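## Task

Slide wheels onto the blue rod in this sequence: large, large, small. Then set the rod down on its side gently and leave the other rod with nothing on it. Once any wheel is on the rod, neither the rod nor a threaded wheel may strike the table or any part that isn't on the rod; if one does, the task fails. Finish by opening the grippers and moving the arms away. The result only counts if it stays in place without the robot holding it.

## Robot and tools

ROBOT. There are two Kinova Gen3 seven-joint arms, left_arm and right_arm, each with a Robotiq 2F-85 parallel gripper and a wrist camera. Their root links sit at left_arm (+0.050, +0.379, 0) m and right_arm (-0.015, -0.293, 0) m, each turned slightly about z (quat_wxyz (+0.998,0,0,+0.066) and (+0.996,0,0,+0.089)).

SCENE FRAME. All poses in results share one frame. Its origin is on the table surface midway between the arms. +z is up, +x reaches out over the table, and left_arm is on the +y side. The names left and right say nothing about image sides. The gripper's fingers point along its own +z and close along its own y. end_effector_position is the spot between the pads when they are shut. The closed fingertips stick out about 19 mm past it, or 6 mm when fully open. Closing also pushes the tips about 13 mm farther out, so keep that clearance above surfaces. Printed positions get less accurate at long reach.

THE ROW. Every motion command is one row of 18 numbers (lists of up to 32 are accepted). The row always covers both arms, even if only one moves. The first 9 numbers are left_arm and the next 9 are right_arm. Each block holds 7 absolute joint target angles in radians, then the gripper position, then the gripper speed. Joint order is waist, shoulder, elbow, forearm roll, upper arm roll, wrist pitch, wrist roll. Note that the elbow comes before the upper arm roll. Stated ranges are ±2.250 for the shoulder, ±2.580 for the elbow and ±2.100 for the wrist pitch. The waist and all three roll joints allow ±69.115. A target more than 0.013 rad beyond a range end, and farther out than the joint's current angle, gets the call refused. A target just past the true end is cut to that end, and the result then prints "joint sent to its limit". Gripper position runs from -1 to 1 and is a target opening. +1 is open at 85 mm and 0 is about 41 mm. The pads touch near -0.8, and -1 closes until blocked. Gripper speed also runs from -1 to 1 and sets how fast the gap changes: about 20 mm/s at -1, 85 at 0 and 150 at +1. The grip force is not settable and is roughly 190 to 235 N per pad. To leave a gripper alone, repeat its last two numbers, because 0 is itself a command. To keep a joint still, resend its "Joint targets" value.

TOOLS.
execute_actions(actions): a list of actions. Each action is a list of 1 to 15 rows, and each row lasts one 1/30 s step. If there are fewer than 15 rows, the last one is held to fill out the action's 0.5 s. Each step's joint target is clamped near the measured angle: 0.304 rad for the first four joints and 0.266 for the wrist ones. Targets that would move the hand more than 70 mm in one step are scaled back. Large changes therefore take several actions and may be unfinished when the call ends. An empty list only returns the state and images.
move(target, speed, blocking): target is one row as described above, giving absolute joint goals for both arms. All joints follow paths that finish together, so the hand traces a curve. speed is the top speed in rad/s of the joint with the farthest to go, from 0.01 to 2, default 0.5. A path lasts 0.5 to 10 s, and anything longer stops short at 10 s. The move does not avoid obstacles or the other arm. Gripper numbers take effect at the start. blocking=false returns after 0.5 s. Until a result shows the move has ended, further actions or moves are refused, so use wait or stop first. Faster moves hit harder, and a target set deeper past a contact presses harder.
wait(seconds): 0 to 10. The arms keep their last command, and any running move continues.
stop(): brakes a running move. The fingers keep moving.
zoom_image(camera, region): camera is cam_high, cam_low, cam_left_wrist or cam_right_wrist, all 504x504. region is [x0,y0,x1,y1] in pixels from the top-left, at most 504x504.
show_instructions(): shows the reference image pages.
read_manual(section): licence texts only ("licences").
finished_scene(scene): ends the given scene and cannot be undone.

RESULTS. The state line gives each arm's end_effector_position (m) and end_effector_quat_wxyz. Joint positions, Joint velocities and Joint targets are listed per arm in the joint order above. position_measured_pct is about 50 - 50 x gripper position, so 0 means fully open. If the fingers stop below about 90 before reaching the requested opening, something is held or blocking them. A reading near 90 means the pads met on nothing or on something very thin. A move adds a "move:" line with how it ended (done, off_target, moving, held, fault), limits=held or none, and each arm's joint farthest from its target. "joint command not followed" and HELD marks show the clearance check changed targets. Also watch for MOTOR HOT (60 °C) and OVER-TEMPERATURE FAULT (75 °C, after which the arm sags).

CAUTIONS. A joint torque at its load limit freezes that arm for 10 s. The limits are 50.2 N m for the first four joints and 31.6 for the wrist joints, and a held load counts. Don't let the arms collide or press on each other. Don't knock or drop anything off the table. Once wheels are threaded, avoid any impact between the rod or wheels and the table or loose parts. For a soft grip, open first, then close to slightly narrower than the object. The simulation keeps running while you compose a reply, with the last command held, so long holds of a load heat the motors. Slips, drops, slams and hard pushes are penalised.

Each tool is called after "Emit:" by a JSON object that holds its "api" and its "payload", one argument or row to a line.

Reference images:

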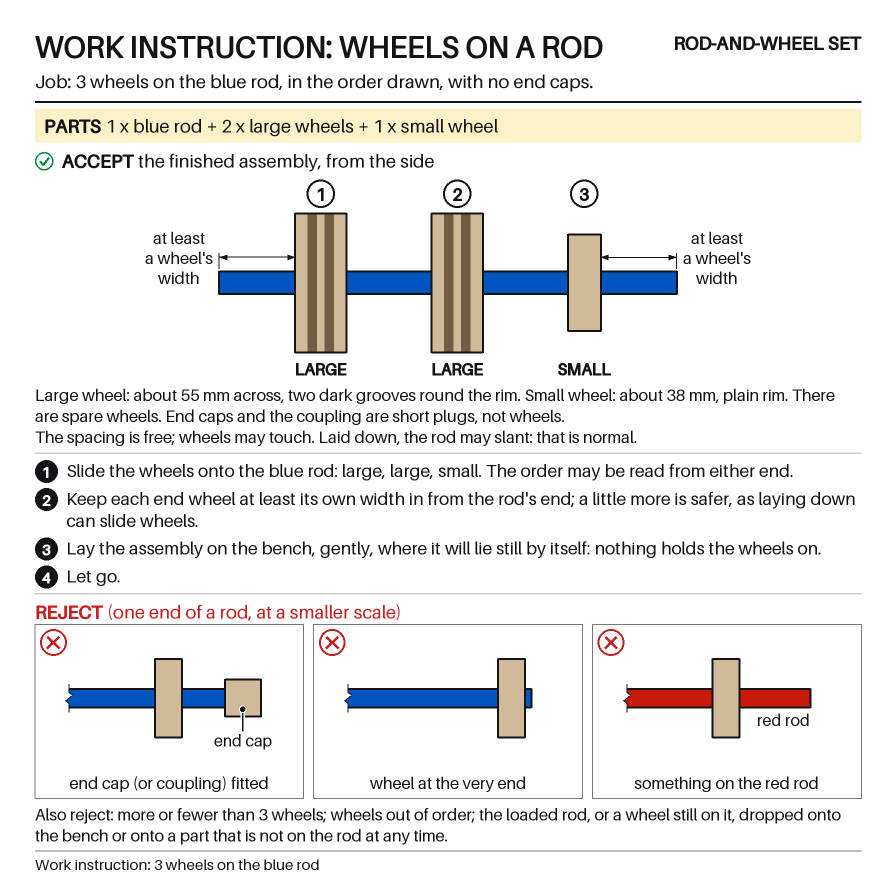

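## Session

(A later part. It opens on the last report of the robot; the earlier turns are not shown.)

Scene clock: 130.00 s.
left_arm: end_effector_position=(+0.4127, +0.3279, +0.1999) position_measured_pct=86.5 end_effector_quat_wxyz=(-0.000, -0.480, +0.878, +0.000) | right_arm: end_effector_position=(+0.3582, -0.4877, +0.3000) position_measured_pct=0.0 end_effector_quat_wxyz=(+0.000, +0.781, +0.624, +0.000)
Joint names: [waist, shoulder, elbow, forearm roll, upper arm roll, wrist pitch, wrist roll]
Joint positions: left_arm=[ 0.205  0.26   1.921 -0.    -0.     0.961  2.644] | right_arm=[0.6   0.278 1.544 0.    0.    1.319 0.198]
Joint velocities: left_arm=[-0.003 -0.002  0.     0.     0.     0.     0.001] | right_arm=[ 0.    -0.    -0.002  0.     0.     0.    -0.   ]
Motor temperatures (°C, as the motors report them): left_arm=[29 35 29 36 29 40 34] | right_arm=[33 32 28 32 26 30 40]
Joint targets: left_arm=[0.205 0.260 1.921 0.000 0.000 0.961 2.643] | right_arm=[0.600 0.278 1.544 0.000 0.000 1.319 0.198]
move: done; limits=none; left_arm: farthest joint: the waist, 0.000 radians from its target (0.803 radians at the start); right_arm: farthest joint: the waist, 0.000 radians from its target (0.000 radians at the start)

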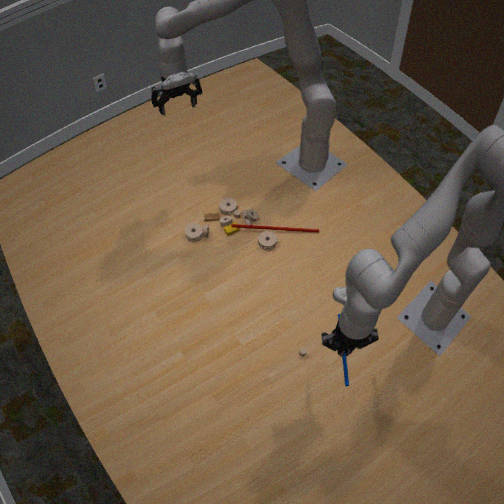

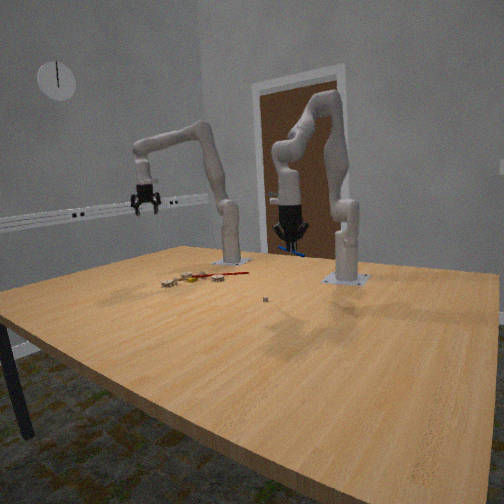

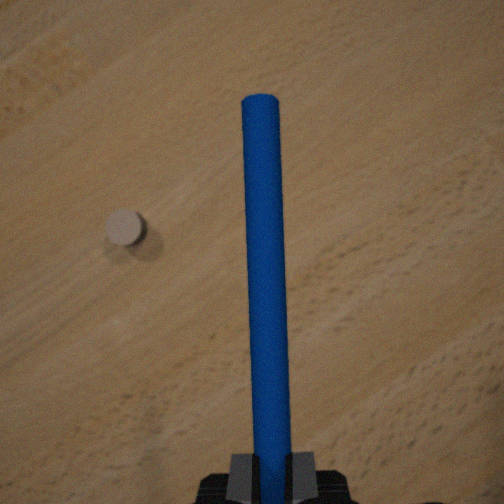

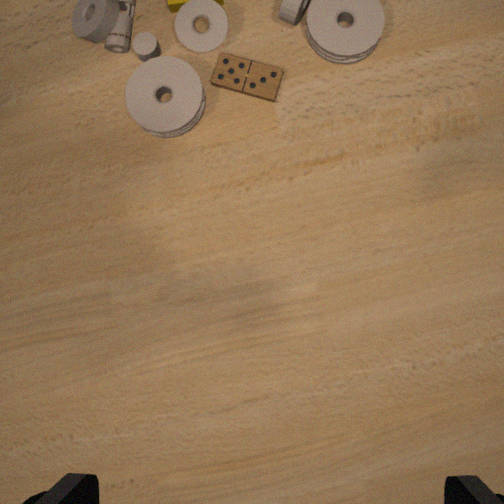

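Emit:
{"api": "move", "payload": {
  "target": [0.2048,0.2599,1.921,0,0,0.9607,2.6435,-1,-0.6, -0.399,0.3903,2.0619,0,0,0.6894,-1.5708,1,0],
  "speed": 0.9
}}

Scene clock: 137.57 s.
left_arm: end_effector_position=(+0.4127, +0.3280, +0.2000) position_measured_pct=86.5 end_effector_quat_wxyz=(-0.000, -0.480, +0.877, +0.000) | right_arm: end_effector_position=(+0.3002, -0.1174, +0.1201) position_measured_pct=0.0 end_effector_quat_wxyz=(-0.000, +0.959, +0.285, +0.000)
Joint names: [waist, shoulder, elbow, forearm roll, upper arm roll, wrist pitch, wrist roll]
Joint positions: left_arm=[0.205 0.26  1.921 0.    0.    0.961 2.644] | right_arm=[-0.399  0.39   2.062 -0.    -0.     0.689 -1.571]
Joint velocities: left_arm=[-0.     0.    -0.     0.002  0.     0.001 -0.   ] | right_arm=[-0.003  0.     0.001  0.     0.    -0.    -0.   ]
Motor temperatures (°C, as the motors report them): left_arm=[29 35 29 36 29 40 34] | right_arm=[33 32 28 32 26 30 40]
Joint targets: left_arm=[0.205 0.260 1.921 0.000 0.000 0.961 2.643] | right_arm=[-0.399 0.390 2.062 0.000 0.000 0.689 -1.571]
move: done; limits=none; left_arm: farthest joint: the waist, 0.000 radians from its target (0.000 radians at the start); right_arm: farthest joint: the waist, 0.000 radians from its target (0.999 radians at the start)

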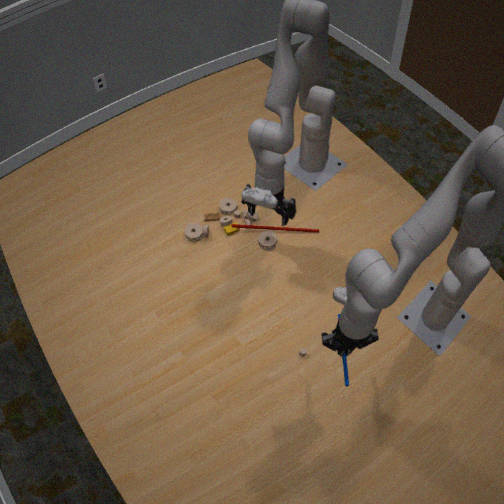

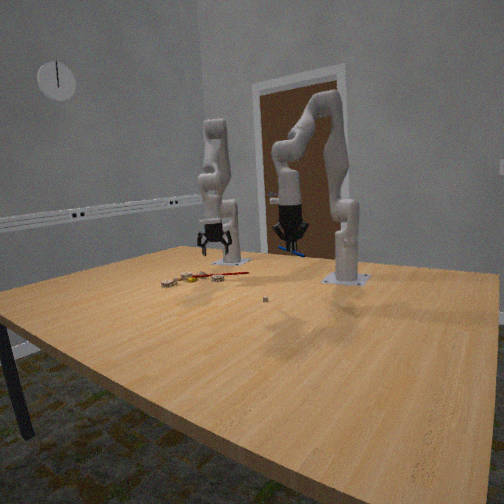

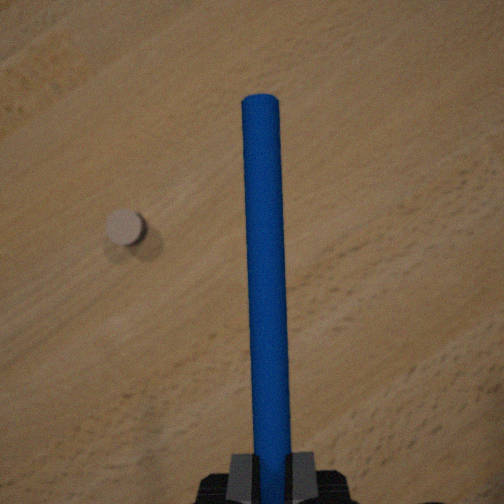

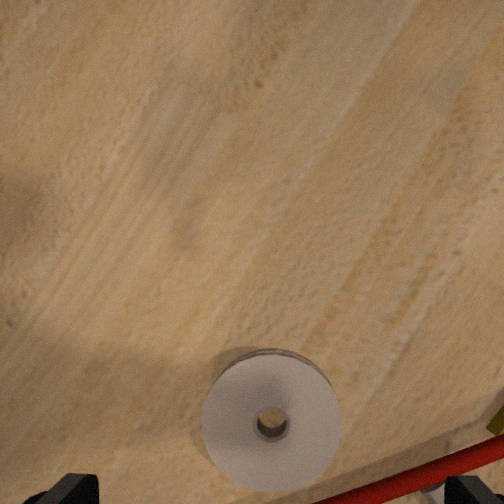

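Emit:
{"api": "move", "payload": {
  "target": [0.2048,0.2599,1.921,0,0,0.9607,2.6435,-1,-0.6, -0.399,0.5273,2.123,0,0,0.4913,-1.5708,0.6,0],
  "speed": 0.3
}}

Scene clock: 143.53 s.
left_arm: end_effector_position=(+0.4127, +0.3280, +0.2000) position_measured_pct=86.5 end_effector_quat_wxyz=(-0.000, -0.480, +0.877, +0.000) | right_arm: end_effector_position=(+0.3002, -0.1173, +0.0600) position_measured_pct=19.8 end_effector_quat_wxyz=(-0.000, +0.959, +0.285, +0.000)
Joint names: [waist, shoulder, elbow, forearm roll, upper arm roll, wrist pitch, wrist roll]
Joint positions: left_arm=[0.205 0.26  1.921 0.    0.    0.961 2.644] | right_arm=[-0.399  0.527  2.123 -0.    -0.     0.491 -1.571]
Joint velocities: left_arm=[ 0.    -0.001  0.     0.001 -0.     0.    -0.   ] | right_arm=[ 0.     0.002  0.001  0.001 -0.    -0.    -0.   ]
Motor temperatures (°C, as the motors report them): left_arm=[29 35 29 36 29 40 34] | right_arm=[33 32 28 32 26 30 40]
Joint targets: left_arm=[0.205 0.260 1.921 0.000 0.000 0.961 2.643] | right_arm=[-0.399 0.527 2.123 0.000 0.000 0.491 -1.571]
move: done; limits=none; left_arm: farthest joint: the waist, 0.000 radians from its target (0.000 radians at the start); right_arm: farthest joint: the waist, 0.000 radians from its target (0.000 radians at the start)

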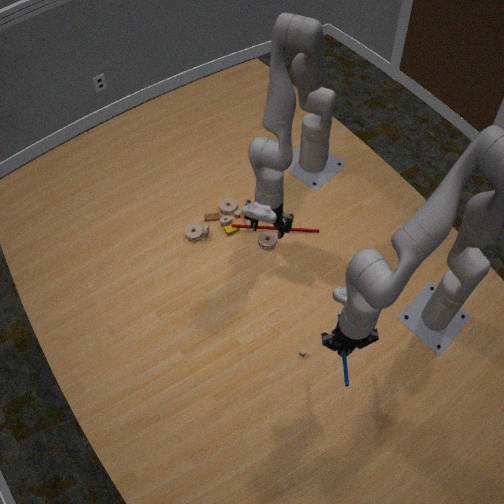

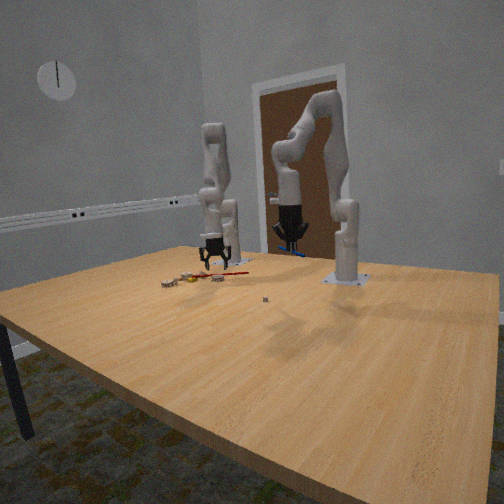

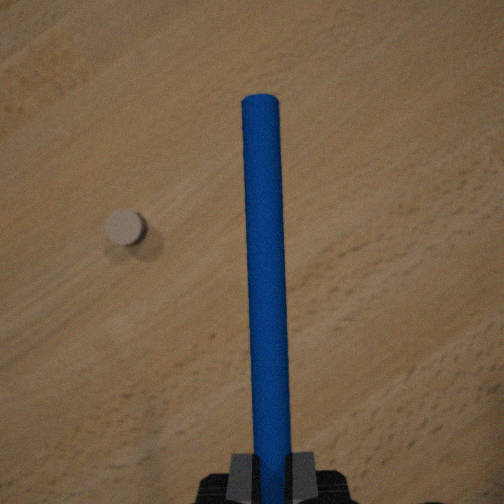

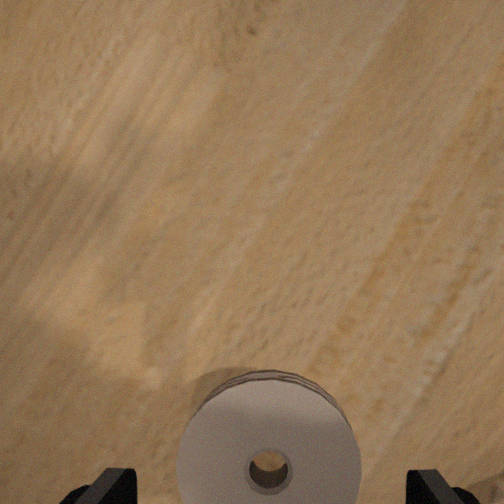

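Emit:
{"api": "move", "payload": {
  "target": [0.2048,0.2599,1.921,0,0,0.9607,2.6435,-1,-0.6, -0.399,0.6374,2.148,0,0,0.3562,-1.5708,0.6,0],
  "speed": 0.1
}}

Emit:
{"api": "move", "payload": {
  "target": [0.2048,0.2599,1.921,0,0,0.9607,2.6435,-1,-0.6, -0.399,0.6374,2.148,0,0,0.3562,-1.5708,-1,-0.6],
  "speed": 0.1
}}

Scene clock: 149.47 s.
left_arm: end_effector_position=(+0.4127, +0.3280, +0.2000) position_measured_pct=86.5 end_effector_quat_wxyz=(-0.000, -0.480, +0.877, +0.000) | right_arm: end_effector_position=(+0.3002, -0.1173, +0.0171) position_measured_pct=19.8 end_effector_quat_wxyz=(-0.000, +0.959, +0.285, +0.000)
Joint names: [waist, shoulder, elbow, forearm roll, upper arm roll, wrist pitch, wrist roll]
Joint positions: left_arm=[0.205 0.26  1.921 0.    0.    0.961 2.644] | right_arm=[-0.399  0.637  2.148 -0.    -0.     0.356 -1.571]
Joint velocities: left_arm=[-0.001  0.001 -0.     0.001  0.     0.001  0.001] | right_arm=[ 0.001  0.003 -0.     0.     0.    -0.    -0.   ]
Motor temperatures (°C, as the motors report them): left_arm=[29 35 29 36 29 40 34] | right_arm=[33 32 28 32 26 30 40]
Joint targets: left_arm=[0.205 0.260 1.921 0.000 0.000 0.961 2.643] | right_arm=[-0.399 0.637 2.148 0.000 0.000 0.356 -1.571]
move: done; limits=none; left_arm: farthest joint: the waist, 0.000 radians from its target (0.000 radians at the start); right_arm: farthest joint: the waist, 0.000 radians from its target (0.000 radians at the start)

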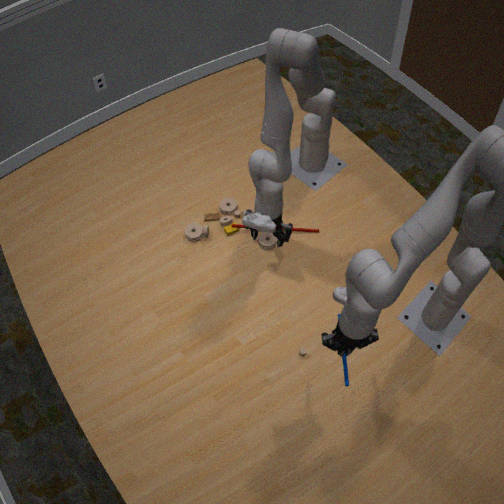

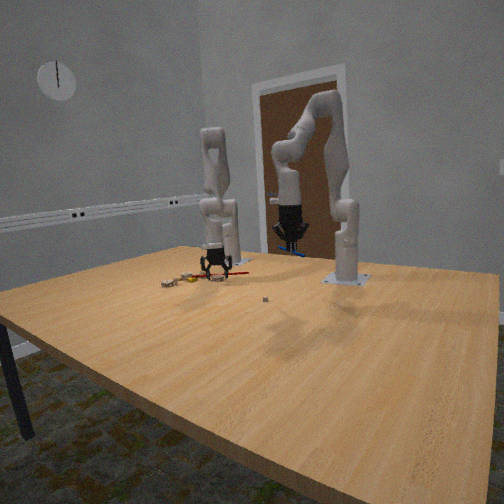

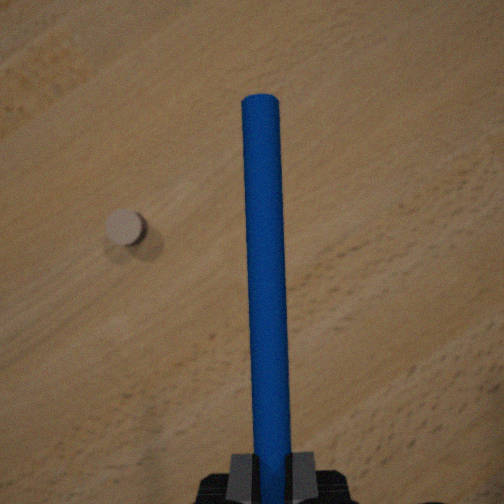

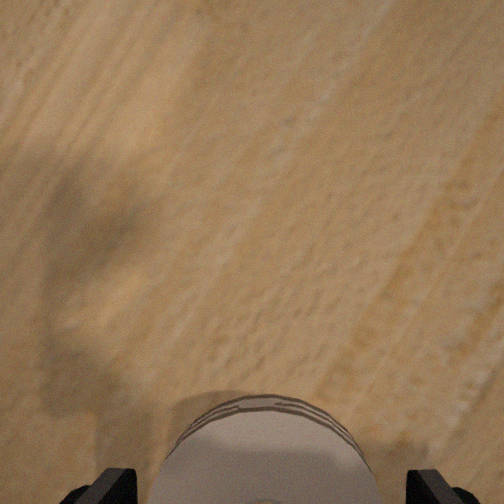

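Scene clock: 150.23 s.
left_arm: end_effector_position=(+0.4127, +0.3280, +0.2000) position_measured_pct=86.5 end_effector_quat_wxyz=(-0.000, -0.480, +0.877, +0.000) | right_arm: end_effector_position=(+0.3002, -0.1173, +0.0181) position_measured_pct=38.9 end_effector_quat_wxyz=(-0.000, +0.959, +0.285, +0.001)
Joint names: [waist, shoulder, elbow, forearm roll, upper arm roll, wrist pitch, wrist roll]
Joint positions: left_arm=[0.205 0.26  1.921 0.    0.    0.961 2.644] | right_arm=[-0.399  0.634  2.149  0.    -0.     0.358 -1.571]
Joint velocities: left_arm=[-0.001  0.001 -0.     0.001  0.    -0.001 -0.001] | right_arm=[ 0.    -0.    -0.001 -0.     0.    -0.     0.   ]
Motor temperatures (°C, as the motors report them): left_arm=[29 35 29 36 29 40 34] | right_arm=[33 32 28 32 26 30 40]
Joint targets: left_arm=[0.205 0.260 1.921 0.000 0.000 0.961 2.643] | right_arm=[-0.399 0.637 2.148 0.000 0.000 0.356 -1.571]
move: done; limits=none; left_arm: farthest joint: the waist, 0.000 radians from its target (0.000 radians at the start); right_arm: farthest joint: the shoulder, 0.003 radians from its target (0.000 radians at the start)

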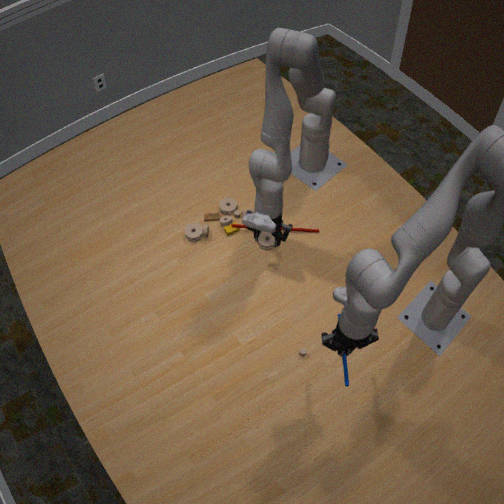

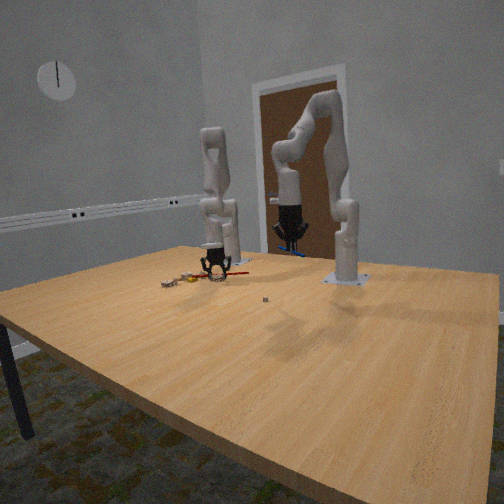

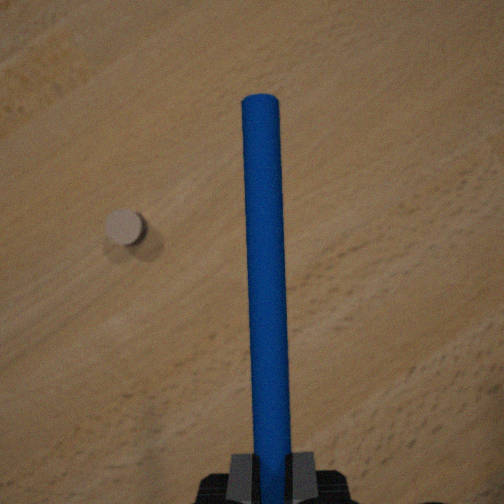

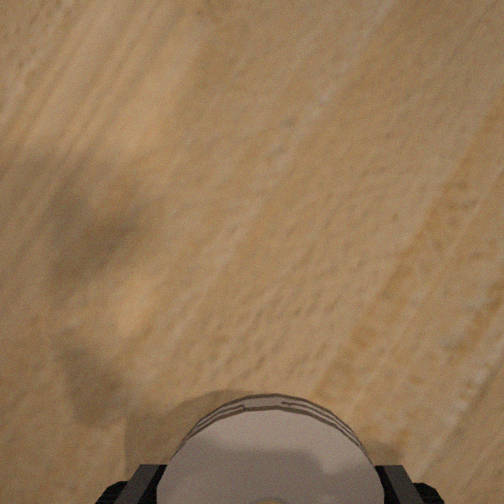

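Emit:
{"api": "move", "payload": {
  "target": [0.2048,0.2599,1.921,0,0,0.9607,2.6435,-1,-0.6, -0.8218,0.33,2.0,0,0,0.81,-1.5708,-1,-0.6],
  "speed": 0.5
}}

Emit:
{"api": "move", "payload": {
  "target": [0.2048,0.2599,1.921,0,0,0.9607,2.6435,-1,-0.6, -0.8218,1.0728,2.358,0,0,-1.86,-1.5708,-1,-0.6],
  "speed": 0.8
}}

Scene clock: 164.17 s.
left_arm: end_effector_position=(+0.4127, +0.3280, +0.2000) position_measured_pct=86.5 end_effector_quat_wxyz=(-0.000, -0.480, +0.877, +0.000) | right_arm: end_effector_position=(+0.2030, +0.0005, +0.1551) position_measured_pct=38.9 end_effector_quat_wxyz=(-0.000, +0.878, +0.480, +0.001)
Joint names: [waist, shoulder, elbow, forearm roll, upper arm roll, wrist pitch, wrist roll]
Joint positions: left_arm=[0.205 0.26  1.921 0.    0.    0.961 2.644] | right_arm=[-0.821  0.33   2.    -0.    -0.     0.81  -1.571]
Joint velocities: left_arm=[ 0.    -0.    -0.    -0.001 -0.    -0.     0.   ] | right_arm=[-0.003 -0.002 -0.001 -0.     0.     0.    -0.   ]
Motor temperatures (°C, as the motors report them): left_arm=[29 35 29 36 29 40 34] | right_arm=[33 32 28 32 26 30 40]
Joint targets: left_arm=[0.205 0.260 1.921 0.000 0.000 0.961 2.643] | right_arm=[-0.822 0.330 2.000 0.000 0.000 0.810 -1.571]
move: done; limits=none; left_arm: farthest joint: the waist, 0.000 radians from its target (0.000 radians at the start); right_arm: farthest joint: the waist, 0.000 radians from its target (0.423 radians at the start)

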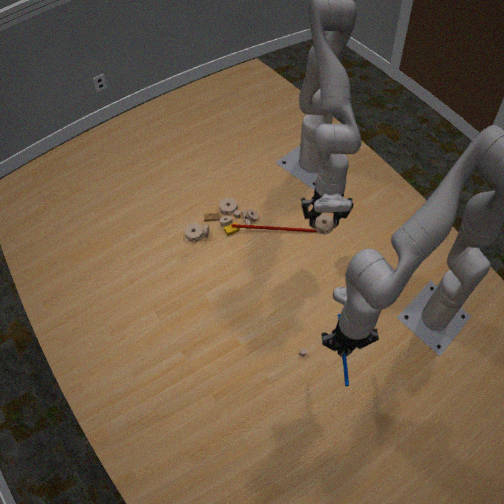

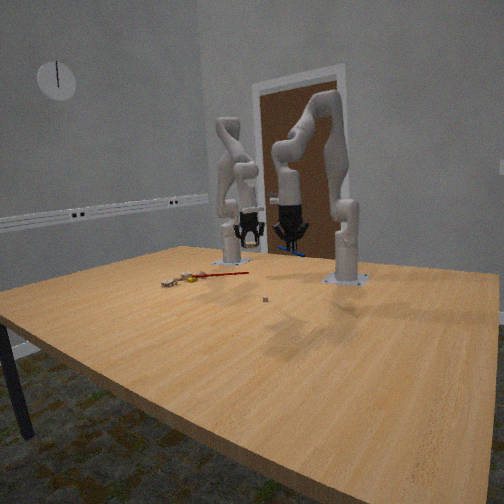

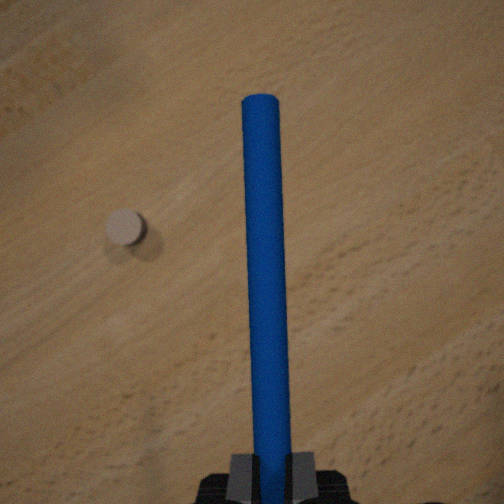

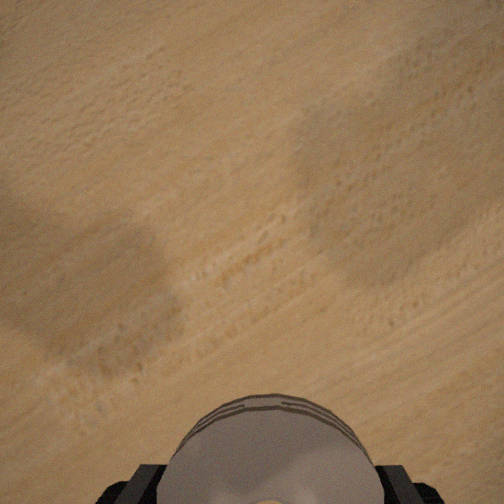

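Scene clock: 168.03 s.
left_arm: end_effector_position=(+0.4127, +0.3280, +0.2000) position_measured_pct=86.5 end_effector_quat_wxyz=(-0.000, -0.480, +0.877, +0.000) | right_arm: end_effector_position=(+0.3252, +0.1912, +0.1847) position_measured_pct=38.9 end_effector_quat_wxyz=(-0.339, +0.620, +0.339, +0.621)
Joint names: [waist, shoulder, elbow, forearm roll, upper arm roll, wrist pitch, wrist roll]
Joint positions: left_arm=[0.205 0.26  1.921 0.    0.    0.961 2.643] | right_arm=[-0.822  1.072  2.358  0.    -0.    -1.86  -1.571]
Joint velocities: left_arm=[-0.001  0.    -0.    -0.     0.    -0.    -0.   ] | right_arm=[ 0.     0.003  0.001  0.     0.    -0.     0.   ]
Motor temperatures (°C, as the motors report them): left_arm=[29 35 29 36 29 40 34] | right_arm=[33 32 28 32 26 30 40]
Joint targets: left_arm=[0.205 0.260 1.921 0.000 0.000 0.961 2.643] | right_arm=[-0.822 1.073 2.358 0.000 0.000 -1.860 -1.571]
move: done; limits=none; left_arm: farthest joint: the waist, 0.000 radians from its target (0.000 radians at the start); right_arm: farthest joint: the waist, 0.000 radians from its target (0.000 radians at the start)

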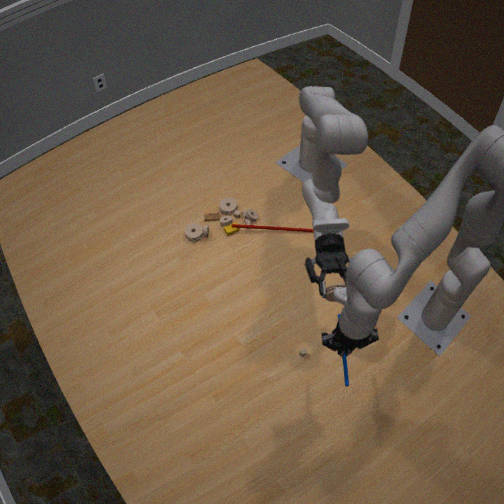

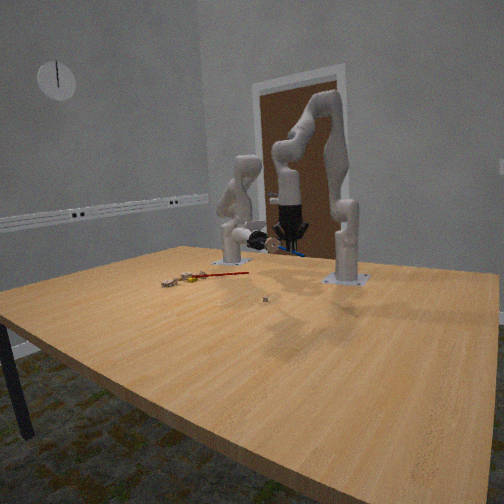

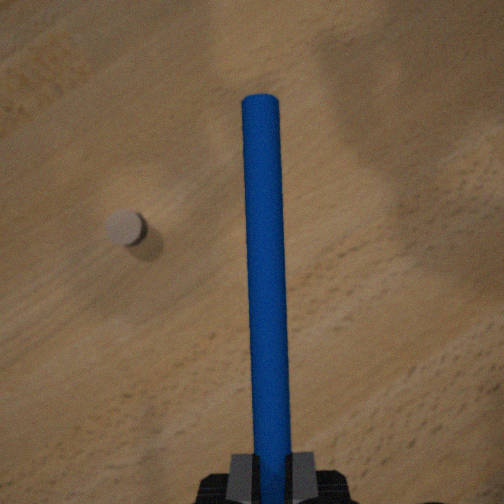

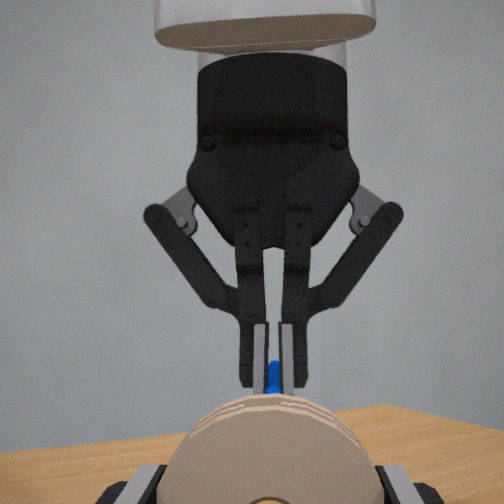

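Emit:
{"api": "zoom_image", "payload": {
  "camera": "cam_right_wrist",
  "region": [220, 320, 330, 420]
}}

Emit:
{"api": "zoom_image", "payload": {
  "camera": "cam_low",
  "region": [230, 210, 330, 280]
}}

Region (220, 320, 330, 420) of cam_right_wrist's 504x504 image, scaled by 4.582; it fills the top 458 rows of this view, and the rest is white.

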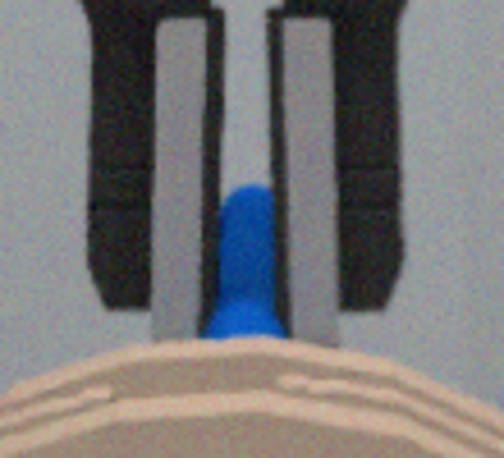

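Region (230, 210, 330, 280) of cam_low's 504x504 image, scaled by 5.040, with more detail than that image has; it fills the top 353 rows of this view, and the rest is white.

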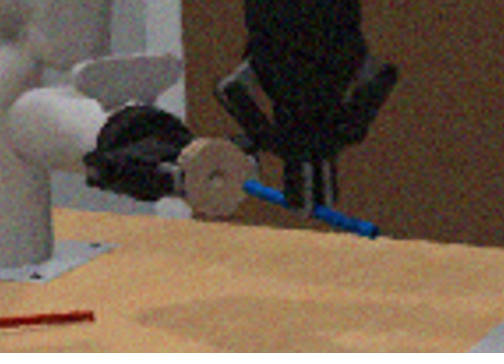

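Emit:
{"api": "move", "payload": {
  "target": [0.2048,0.2599,1.921,0,0,0.9607,2.6435,-1,-0.6, -0.8218,1.0433,2.2183,0,0,-1.6908,-1.5708,-1,-0.6],
  "speed": 0.1
}}

Scene clock: 177.20 s.
left_arm: end_effector_position=(+0.4127, +0.3280, +0.2000) position_measured_pct=86.5 end_effector_quat_wxyz=(-0.000, -0.480, +0.877, +0.000) | right_arm: end_effector_position=(+0.3499, +0.2298, +0.1845) position_measured_pct=38.9 end_effector_quat_wxyz=(-0.339, +0.620, +0.339, +0.620)
Joint names: [waist, shoulder, elbow, forearm roll, upper arm roll, wrist pitch, wrist roll]
Joint positions: left_arm=[0.205 0.26  1.921 0.    0.    0.961 2.643] | right_arm=[-0.822  1.043  2.218 -0.     0.    -1.691 -1.571]
Joint velocities: left_arm=[-0.    -0.    -0.    -0.    -0.     0.     0.001] | right_arm=[-0.    -0.     0.001 -0.     0.     0.    -0.   ]
Motor temperatures (°C, as the motors report them): left_arm=[29 35 29 36 29 40 34] | right_arm=[33 32 28 32 26 30 40]
Joint targets: left_arm=[0.205 0.260 1.921 0.000 0.000 0.961 2.643] | right_arm=[-0.822 1.043 2.218 0.000 0.000 -1.691 -1.571]
move: done; limits=none; left_arm: farthest joint: the waist, 0.000 radians from its target (0.000 radians at the start); right_arm: farthest joint: the waist, 0.000 radians from its target (0.000 radians at the start)

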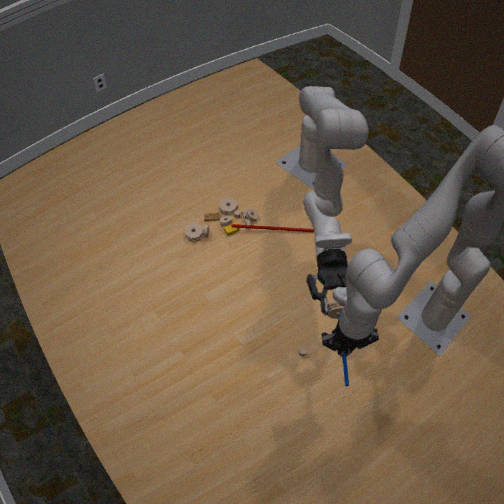

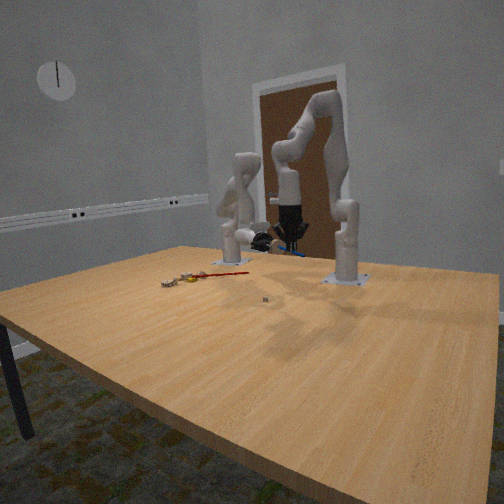

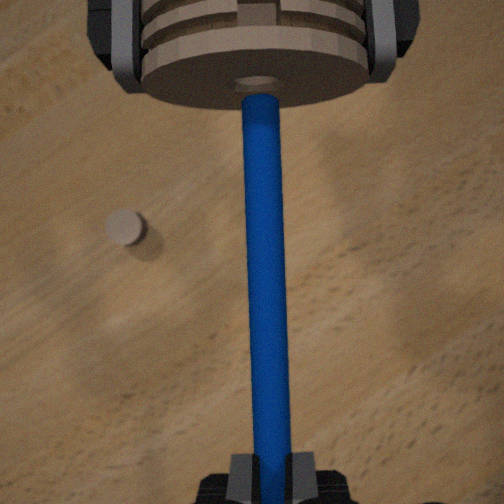

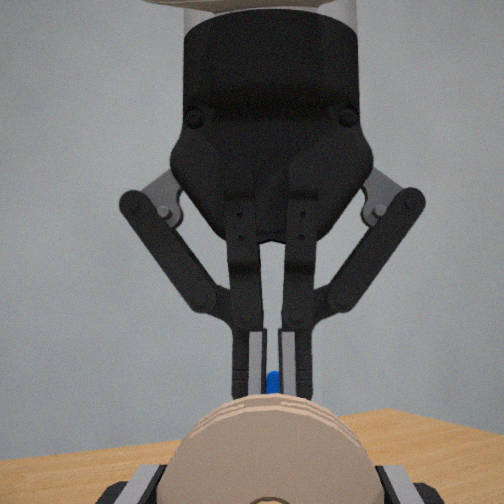

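Emit:
{"api": "zoom_image", "payload": {
  "camera": "cam_left_wrist",
  "region": [130, 0, 390, 130]
}}

Region (130, 0, 390, 130) of cam_left_wrist's 504x504 image, scaled by 1.938.

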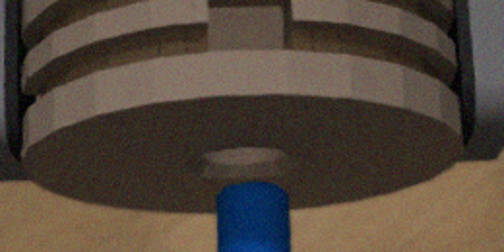

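Emit:
{"api": "move", "payload": {
  "target": [0.2048,0.2599,1.921,0,0,0.9607,2.6435,-1,-0.6, -0.8235,1.0404,2.1871,0,0,-1.6567,-1.5708,-1,-0.6],
  "speed": 0.03
}}

Emit:
{"api": "zoom_image", "payload": {
  "camera": "cam_left_wrist",
  "region": [130, 0, 390, 160]
}}

Scene clock: 190.60 s.
left_arm: end_effector_position=(+0.4127, +0.3281, +0.2000) position_measured_pct=86.5 end_effector_quat_wxyz=(-0.000, -0.480, +0.877, +0.000) | right_arm: end_effector_position=(+0.3545, +0.2389, +0.1845) position_measured_pct=38.9 end_effector_quat_wxyz=(-0.340, +0.620, +0.340, +0.620)
Joint names: [waist, shoulder, elbow, forearm roll, upper arm roll, wrist pitch, wrist roll]
Joint positions: left_arm=[ 0.205  0.26   1.921 -0.    -0.     0.961  2.644] | right_arm=[-0.823  1.04   2.187  0.    -0.    -1.657 -1.571]
Joint velocities: left_arm=[-0.001 -0.001  0.    -0.     0.    -0.    -0.   ] | right_arm=[ 0.  0. -0.  0.  0.  0.  0.]
Motor temperatures (°C, as the motors report them): left_arm=[29 34 29 36 29 40 34] | right_arm=[33 32 28 32 26 30 40]
Joint targets: left_arm=[0.205 0.260 1.921 0.000 0.000 0.961 2.643] | right_arm=[-0.824 1.040 2.187 0.000 0.000 -1.657 -1.571]
move: done; limits=none; left_arm: farthest joint: the waist, 0.000 radians from its target (0.000 radians at the start); right_arm: farthest joint: the waist, 0.000 radians from its target (0.002 radians at the start)

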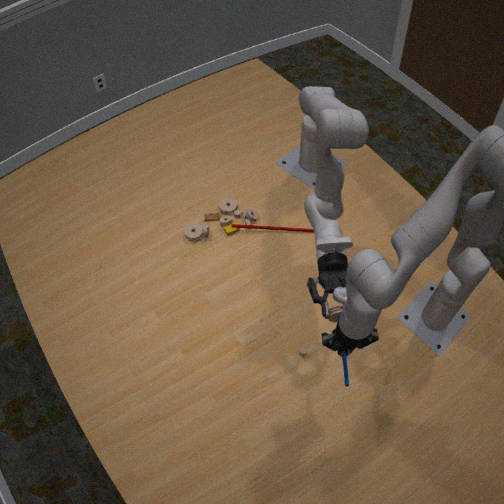

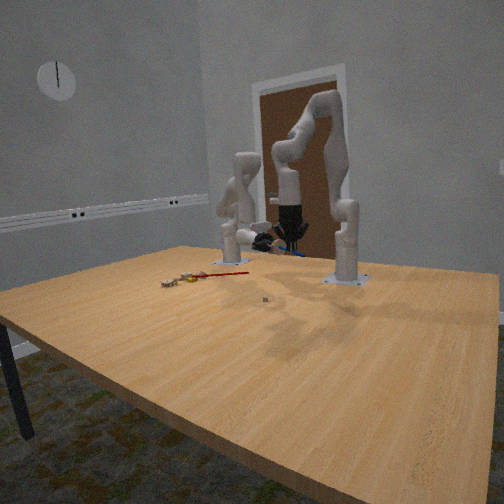

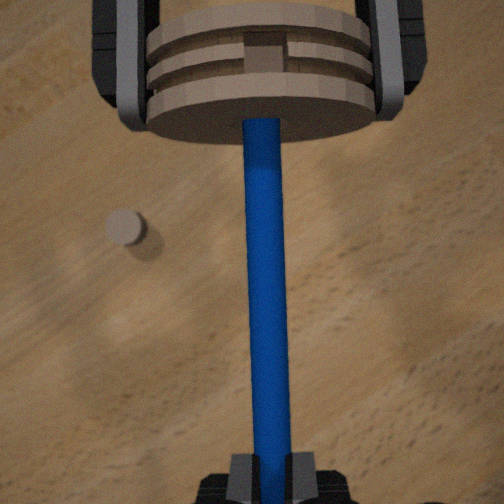

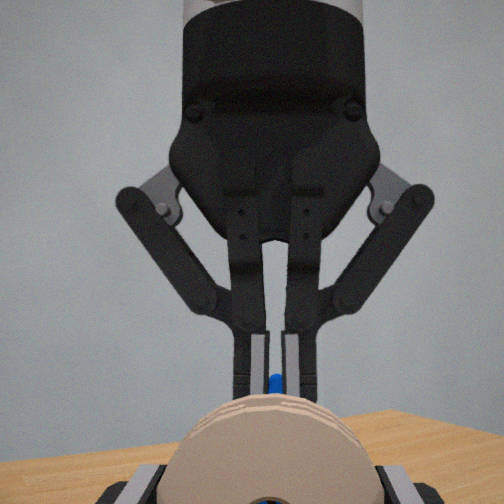

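Region (130, 0, 390, 160) of cam_left_wrist's 504x504 image, scaled by 1.938; it fills the top 310 rows of this view, and the rest is white.

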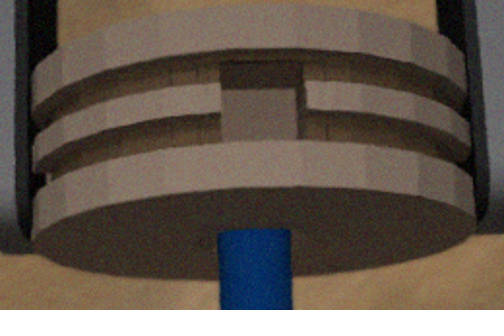

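Emit:
{"api": "move", "payload": {
  "target": [0.2048,0.2599,1.921,0,0,0.9607,2.6435,-1,-0.6, -0.8235,1.0371,2.1085,0,0,-1.5748,-1.5708,-1,-0.6],
  "speed": 0.06
}}

Emit:
{"api": "move", "payload": {
  "target": [0.2048,0.2599,1.921,0,0,0.9607,2.6435,-1,-0.6, -0.8235,1.0394,2.0281,0,0,-1.4967,-1.5708,-1,-0.6],
  "speed": 0.06
}}

Scene clock: 195.63 s.
left_arm: end_effector_position=(+0.4127, +0.3281, +0.2000) position_measured_pct=86.5 end_effector_quat_wxyz=(-0.000, -0.480, +0.877, +0.000) | right_arm: end_effector_position=(+0.3679, +0.2599, +0.1846) position_measured_pct=38.9 end_effector_quat_wxyz=(-0.340, +0.620, +0.340, +0.620)
Joint names: [waist, shoulder, elbow, forearm roll, upper arm roll, wrist pitch, wrist roll]
Joint positions: left_arm=[ 0.205  0.26   1.921 -0.    -0.     0.961  2.643] | right_arm=[-0.823  1.037  2.109 -0.     0.    -1.575 -1.571]
Joint velocities: left_arm=[ 0.    -0.001 -0.    -0.001 -0.    -0.    -0.   ] | right_arm=[ 0.    -0.     0.001 -0.    -0.     0.     0.   ]
Motor temperatures (°C, as the motors report them): left_arm=[29 34 29 36 29 40 34] | right_arm=[33 32 28 32 26 30 40]
Joint targets: left_arm=[0.205 0.260 1.921 0.000 0.000 0.961 2.643] | right_arm=[-0.824 1.037 2.108 0.000 0.000 -1.575 -1.571]
move: done; limits=none; left_arm: farthest joint: the waist, 0.000 radians from its target (0.000 radians at the start); right_arm: farthest joint: the waist, 0.000 radians from its target (0.000 radians at the start)

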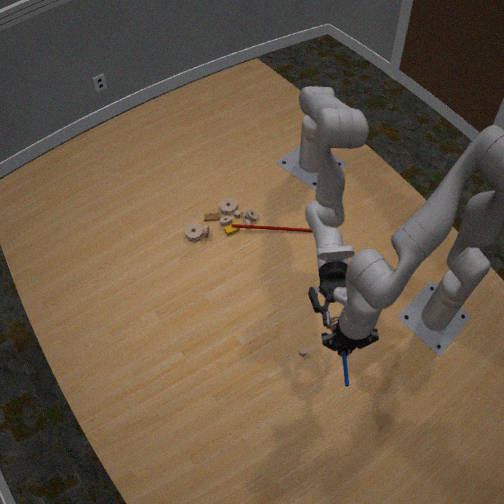

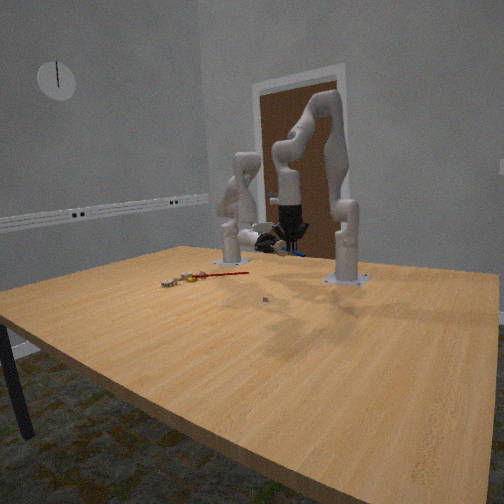

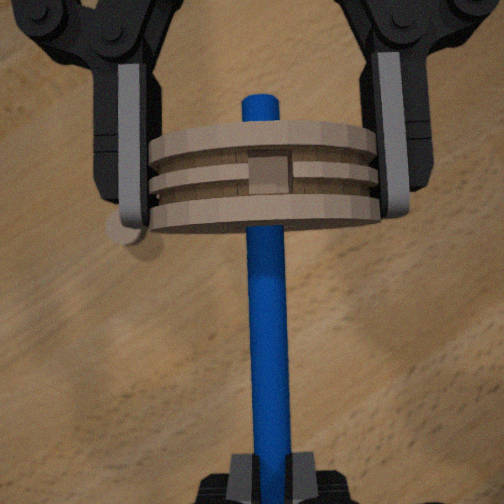

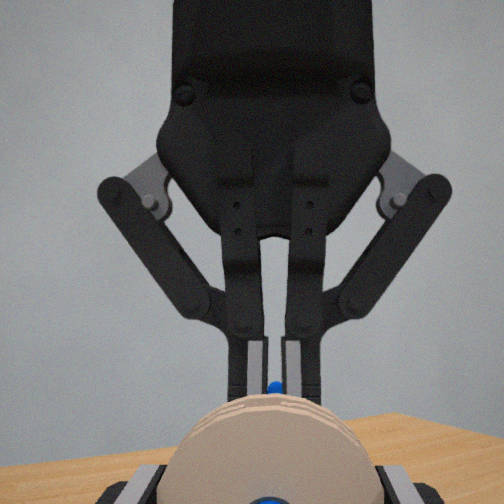

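Scene clock: 197.27 s.
left_arm: end_effector_position=(+0.4126, +0.3281, +0.1999) position_measured_pct=86.5 end_effector_quat_wxyz=(-0.000, -0.480, +0.877, +0.000) | right_arm: end_effector_position=(+0.3815, +0.2810, +0.1846) position_measured_pct=38.9 end_effector_quat_wxyz=(-0.340, +0.620, +0.340, +0.620)
Joint names: [waist, shoulder, elbow, forearm roll, upper arm roll, wrist pitch, wrist roll]
Joint positions: left_arm=[ 0.205  0.26   1.921 -0.    -0.     0.961  2.643] | right_arm=[-0.823  1.039  2.028 -0.     0.    -1.497 -1.571]
Joint velocities: left_arm=[ 0.    -0.001  0.     0.    -0.    -0.     0.   ] | right_arm=[ 0.    -0.     0.001 -0.     0.     0.    -0.   ]
Motor temperatures (°C, as the motors report them): left_arm=[29 34 29 36 29 40 34] | right_arm=[33 32 28 32 26 30 40]
Joint targets: left_arm=[0.205 0.260 1.921 0.000 0.000 0.961 2.643] | right_arm=[-0.824 1.039 2.028 0.000 0.000 -1.497 -1.571]
move: done; limits=none; left_arm: farthest joint: the waist, 0.000 radians from its target (0.000 radians at the start); right_arm: farthest joint: the waist, 0.000 radians from its target (0.000 radians at the start)

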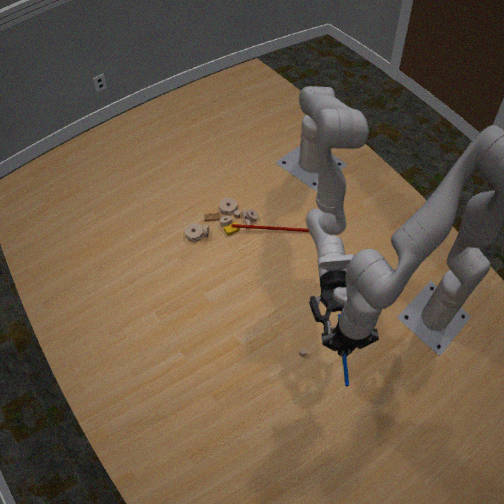

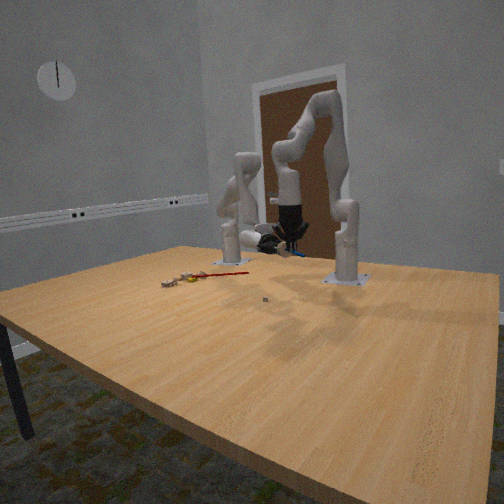

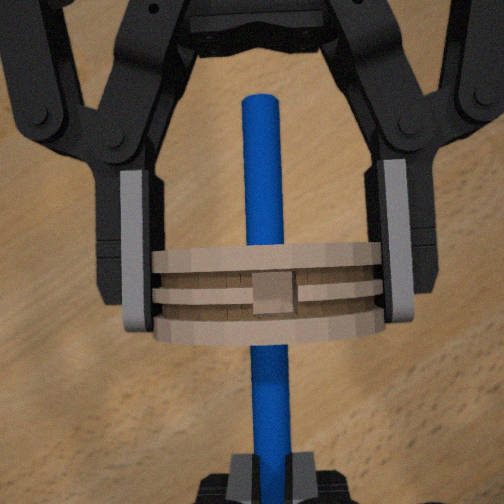

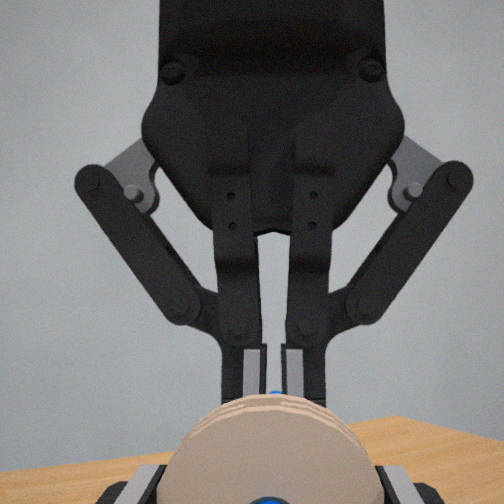

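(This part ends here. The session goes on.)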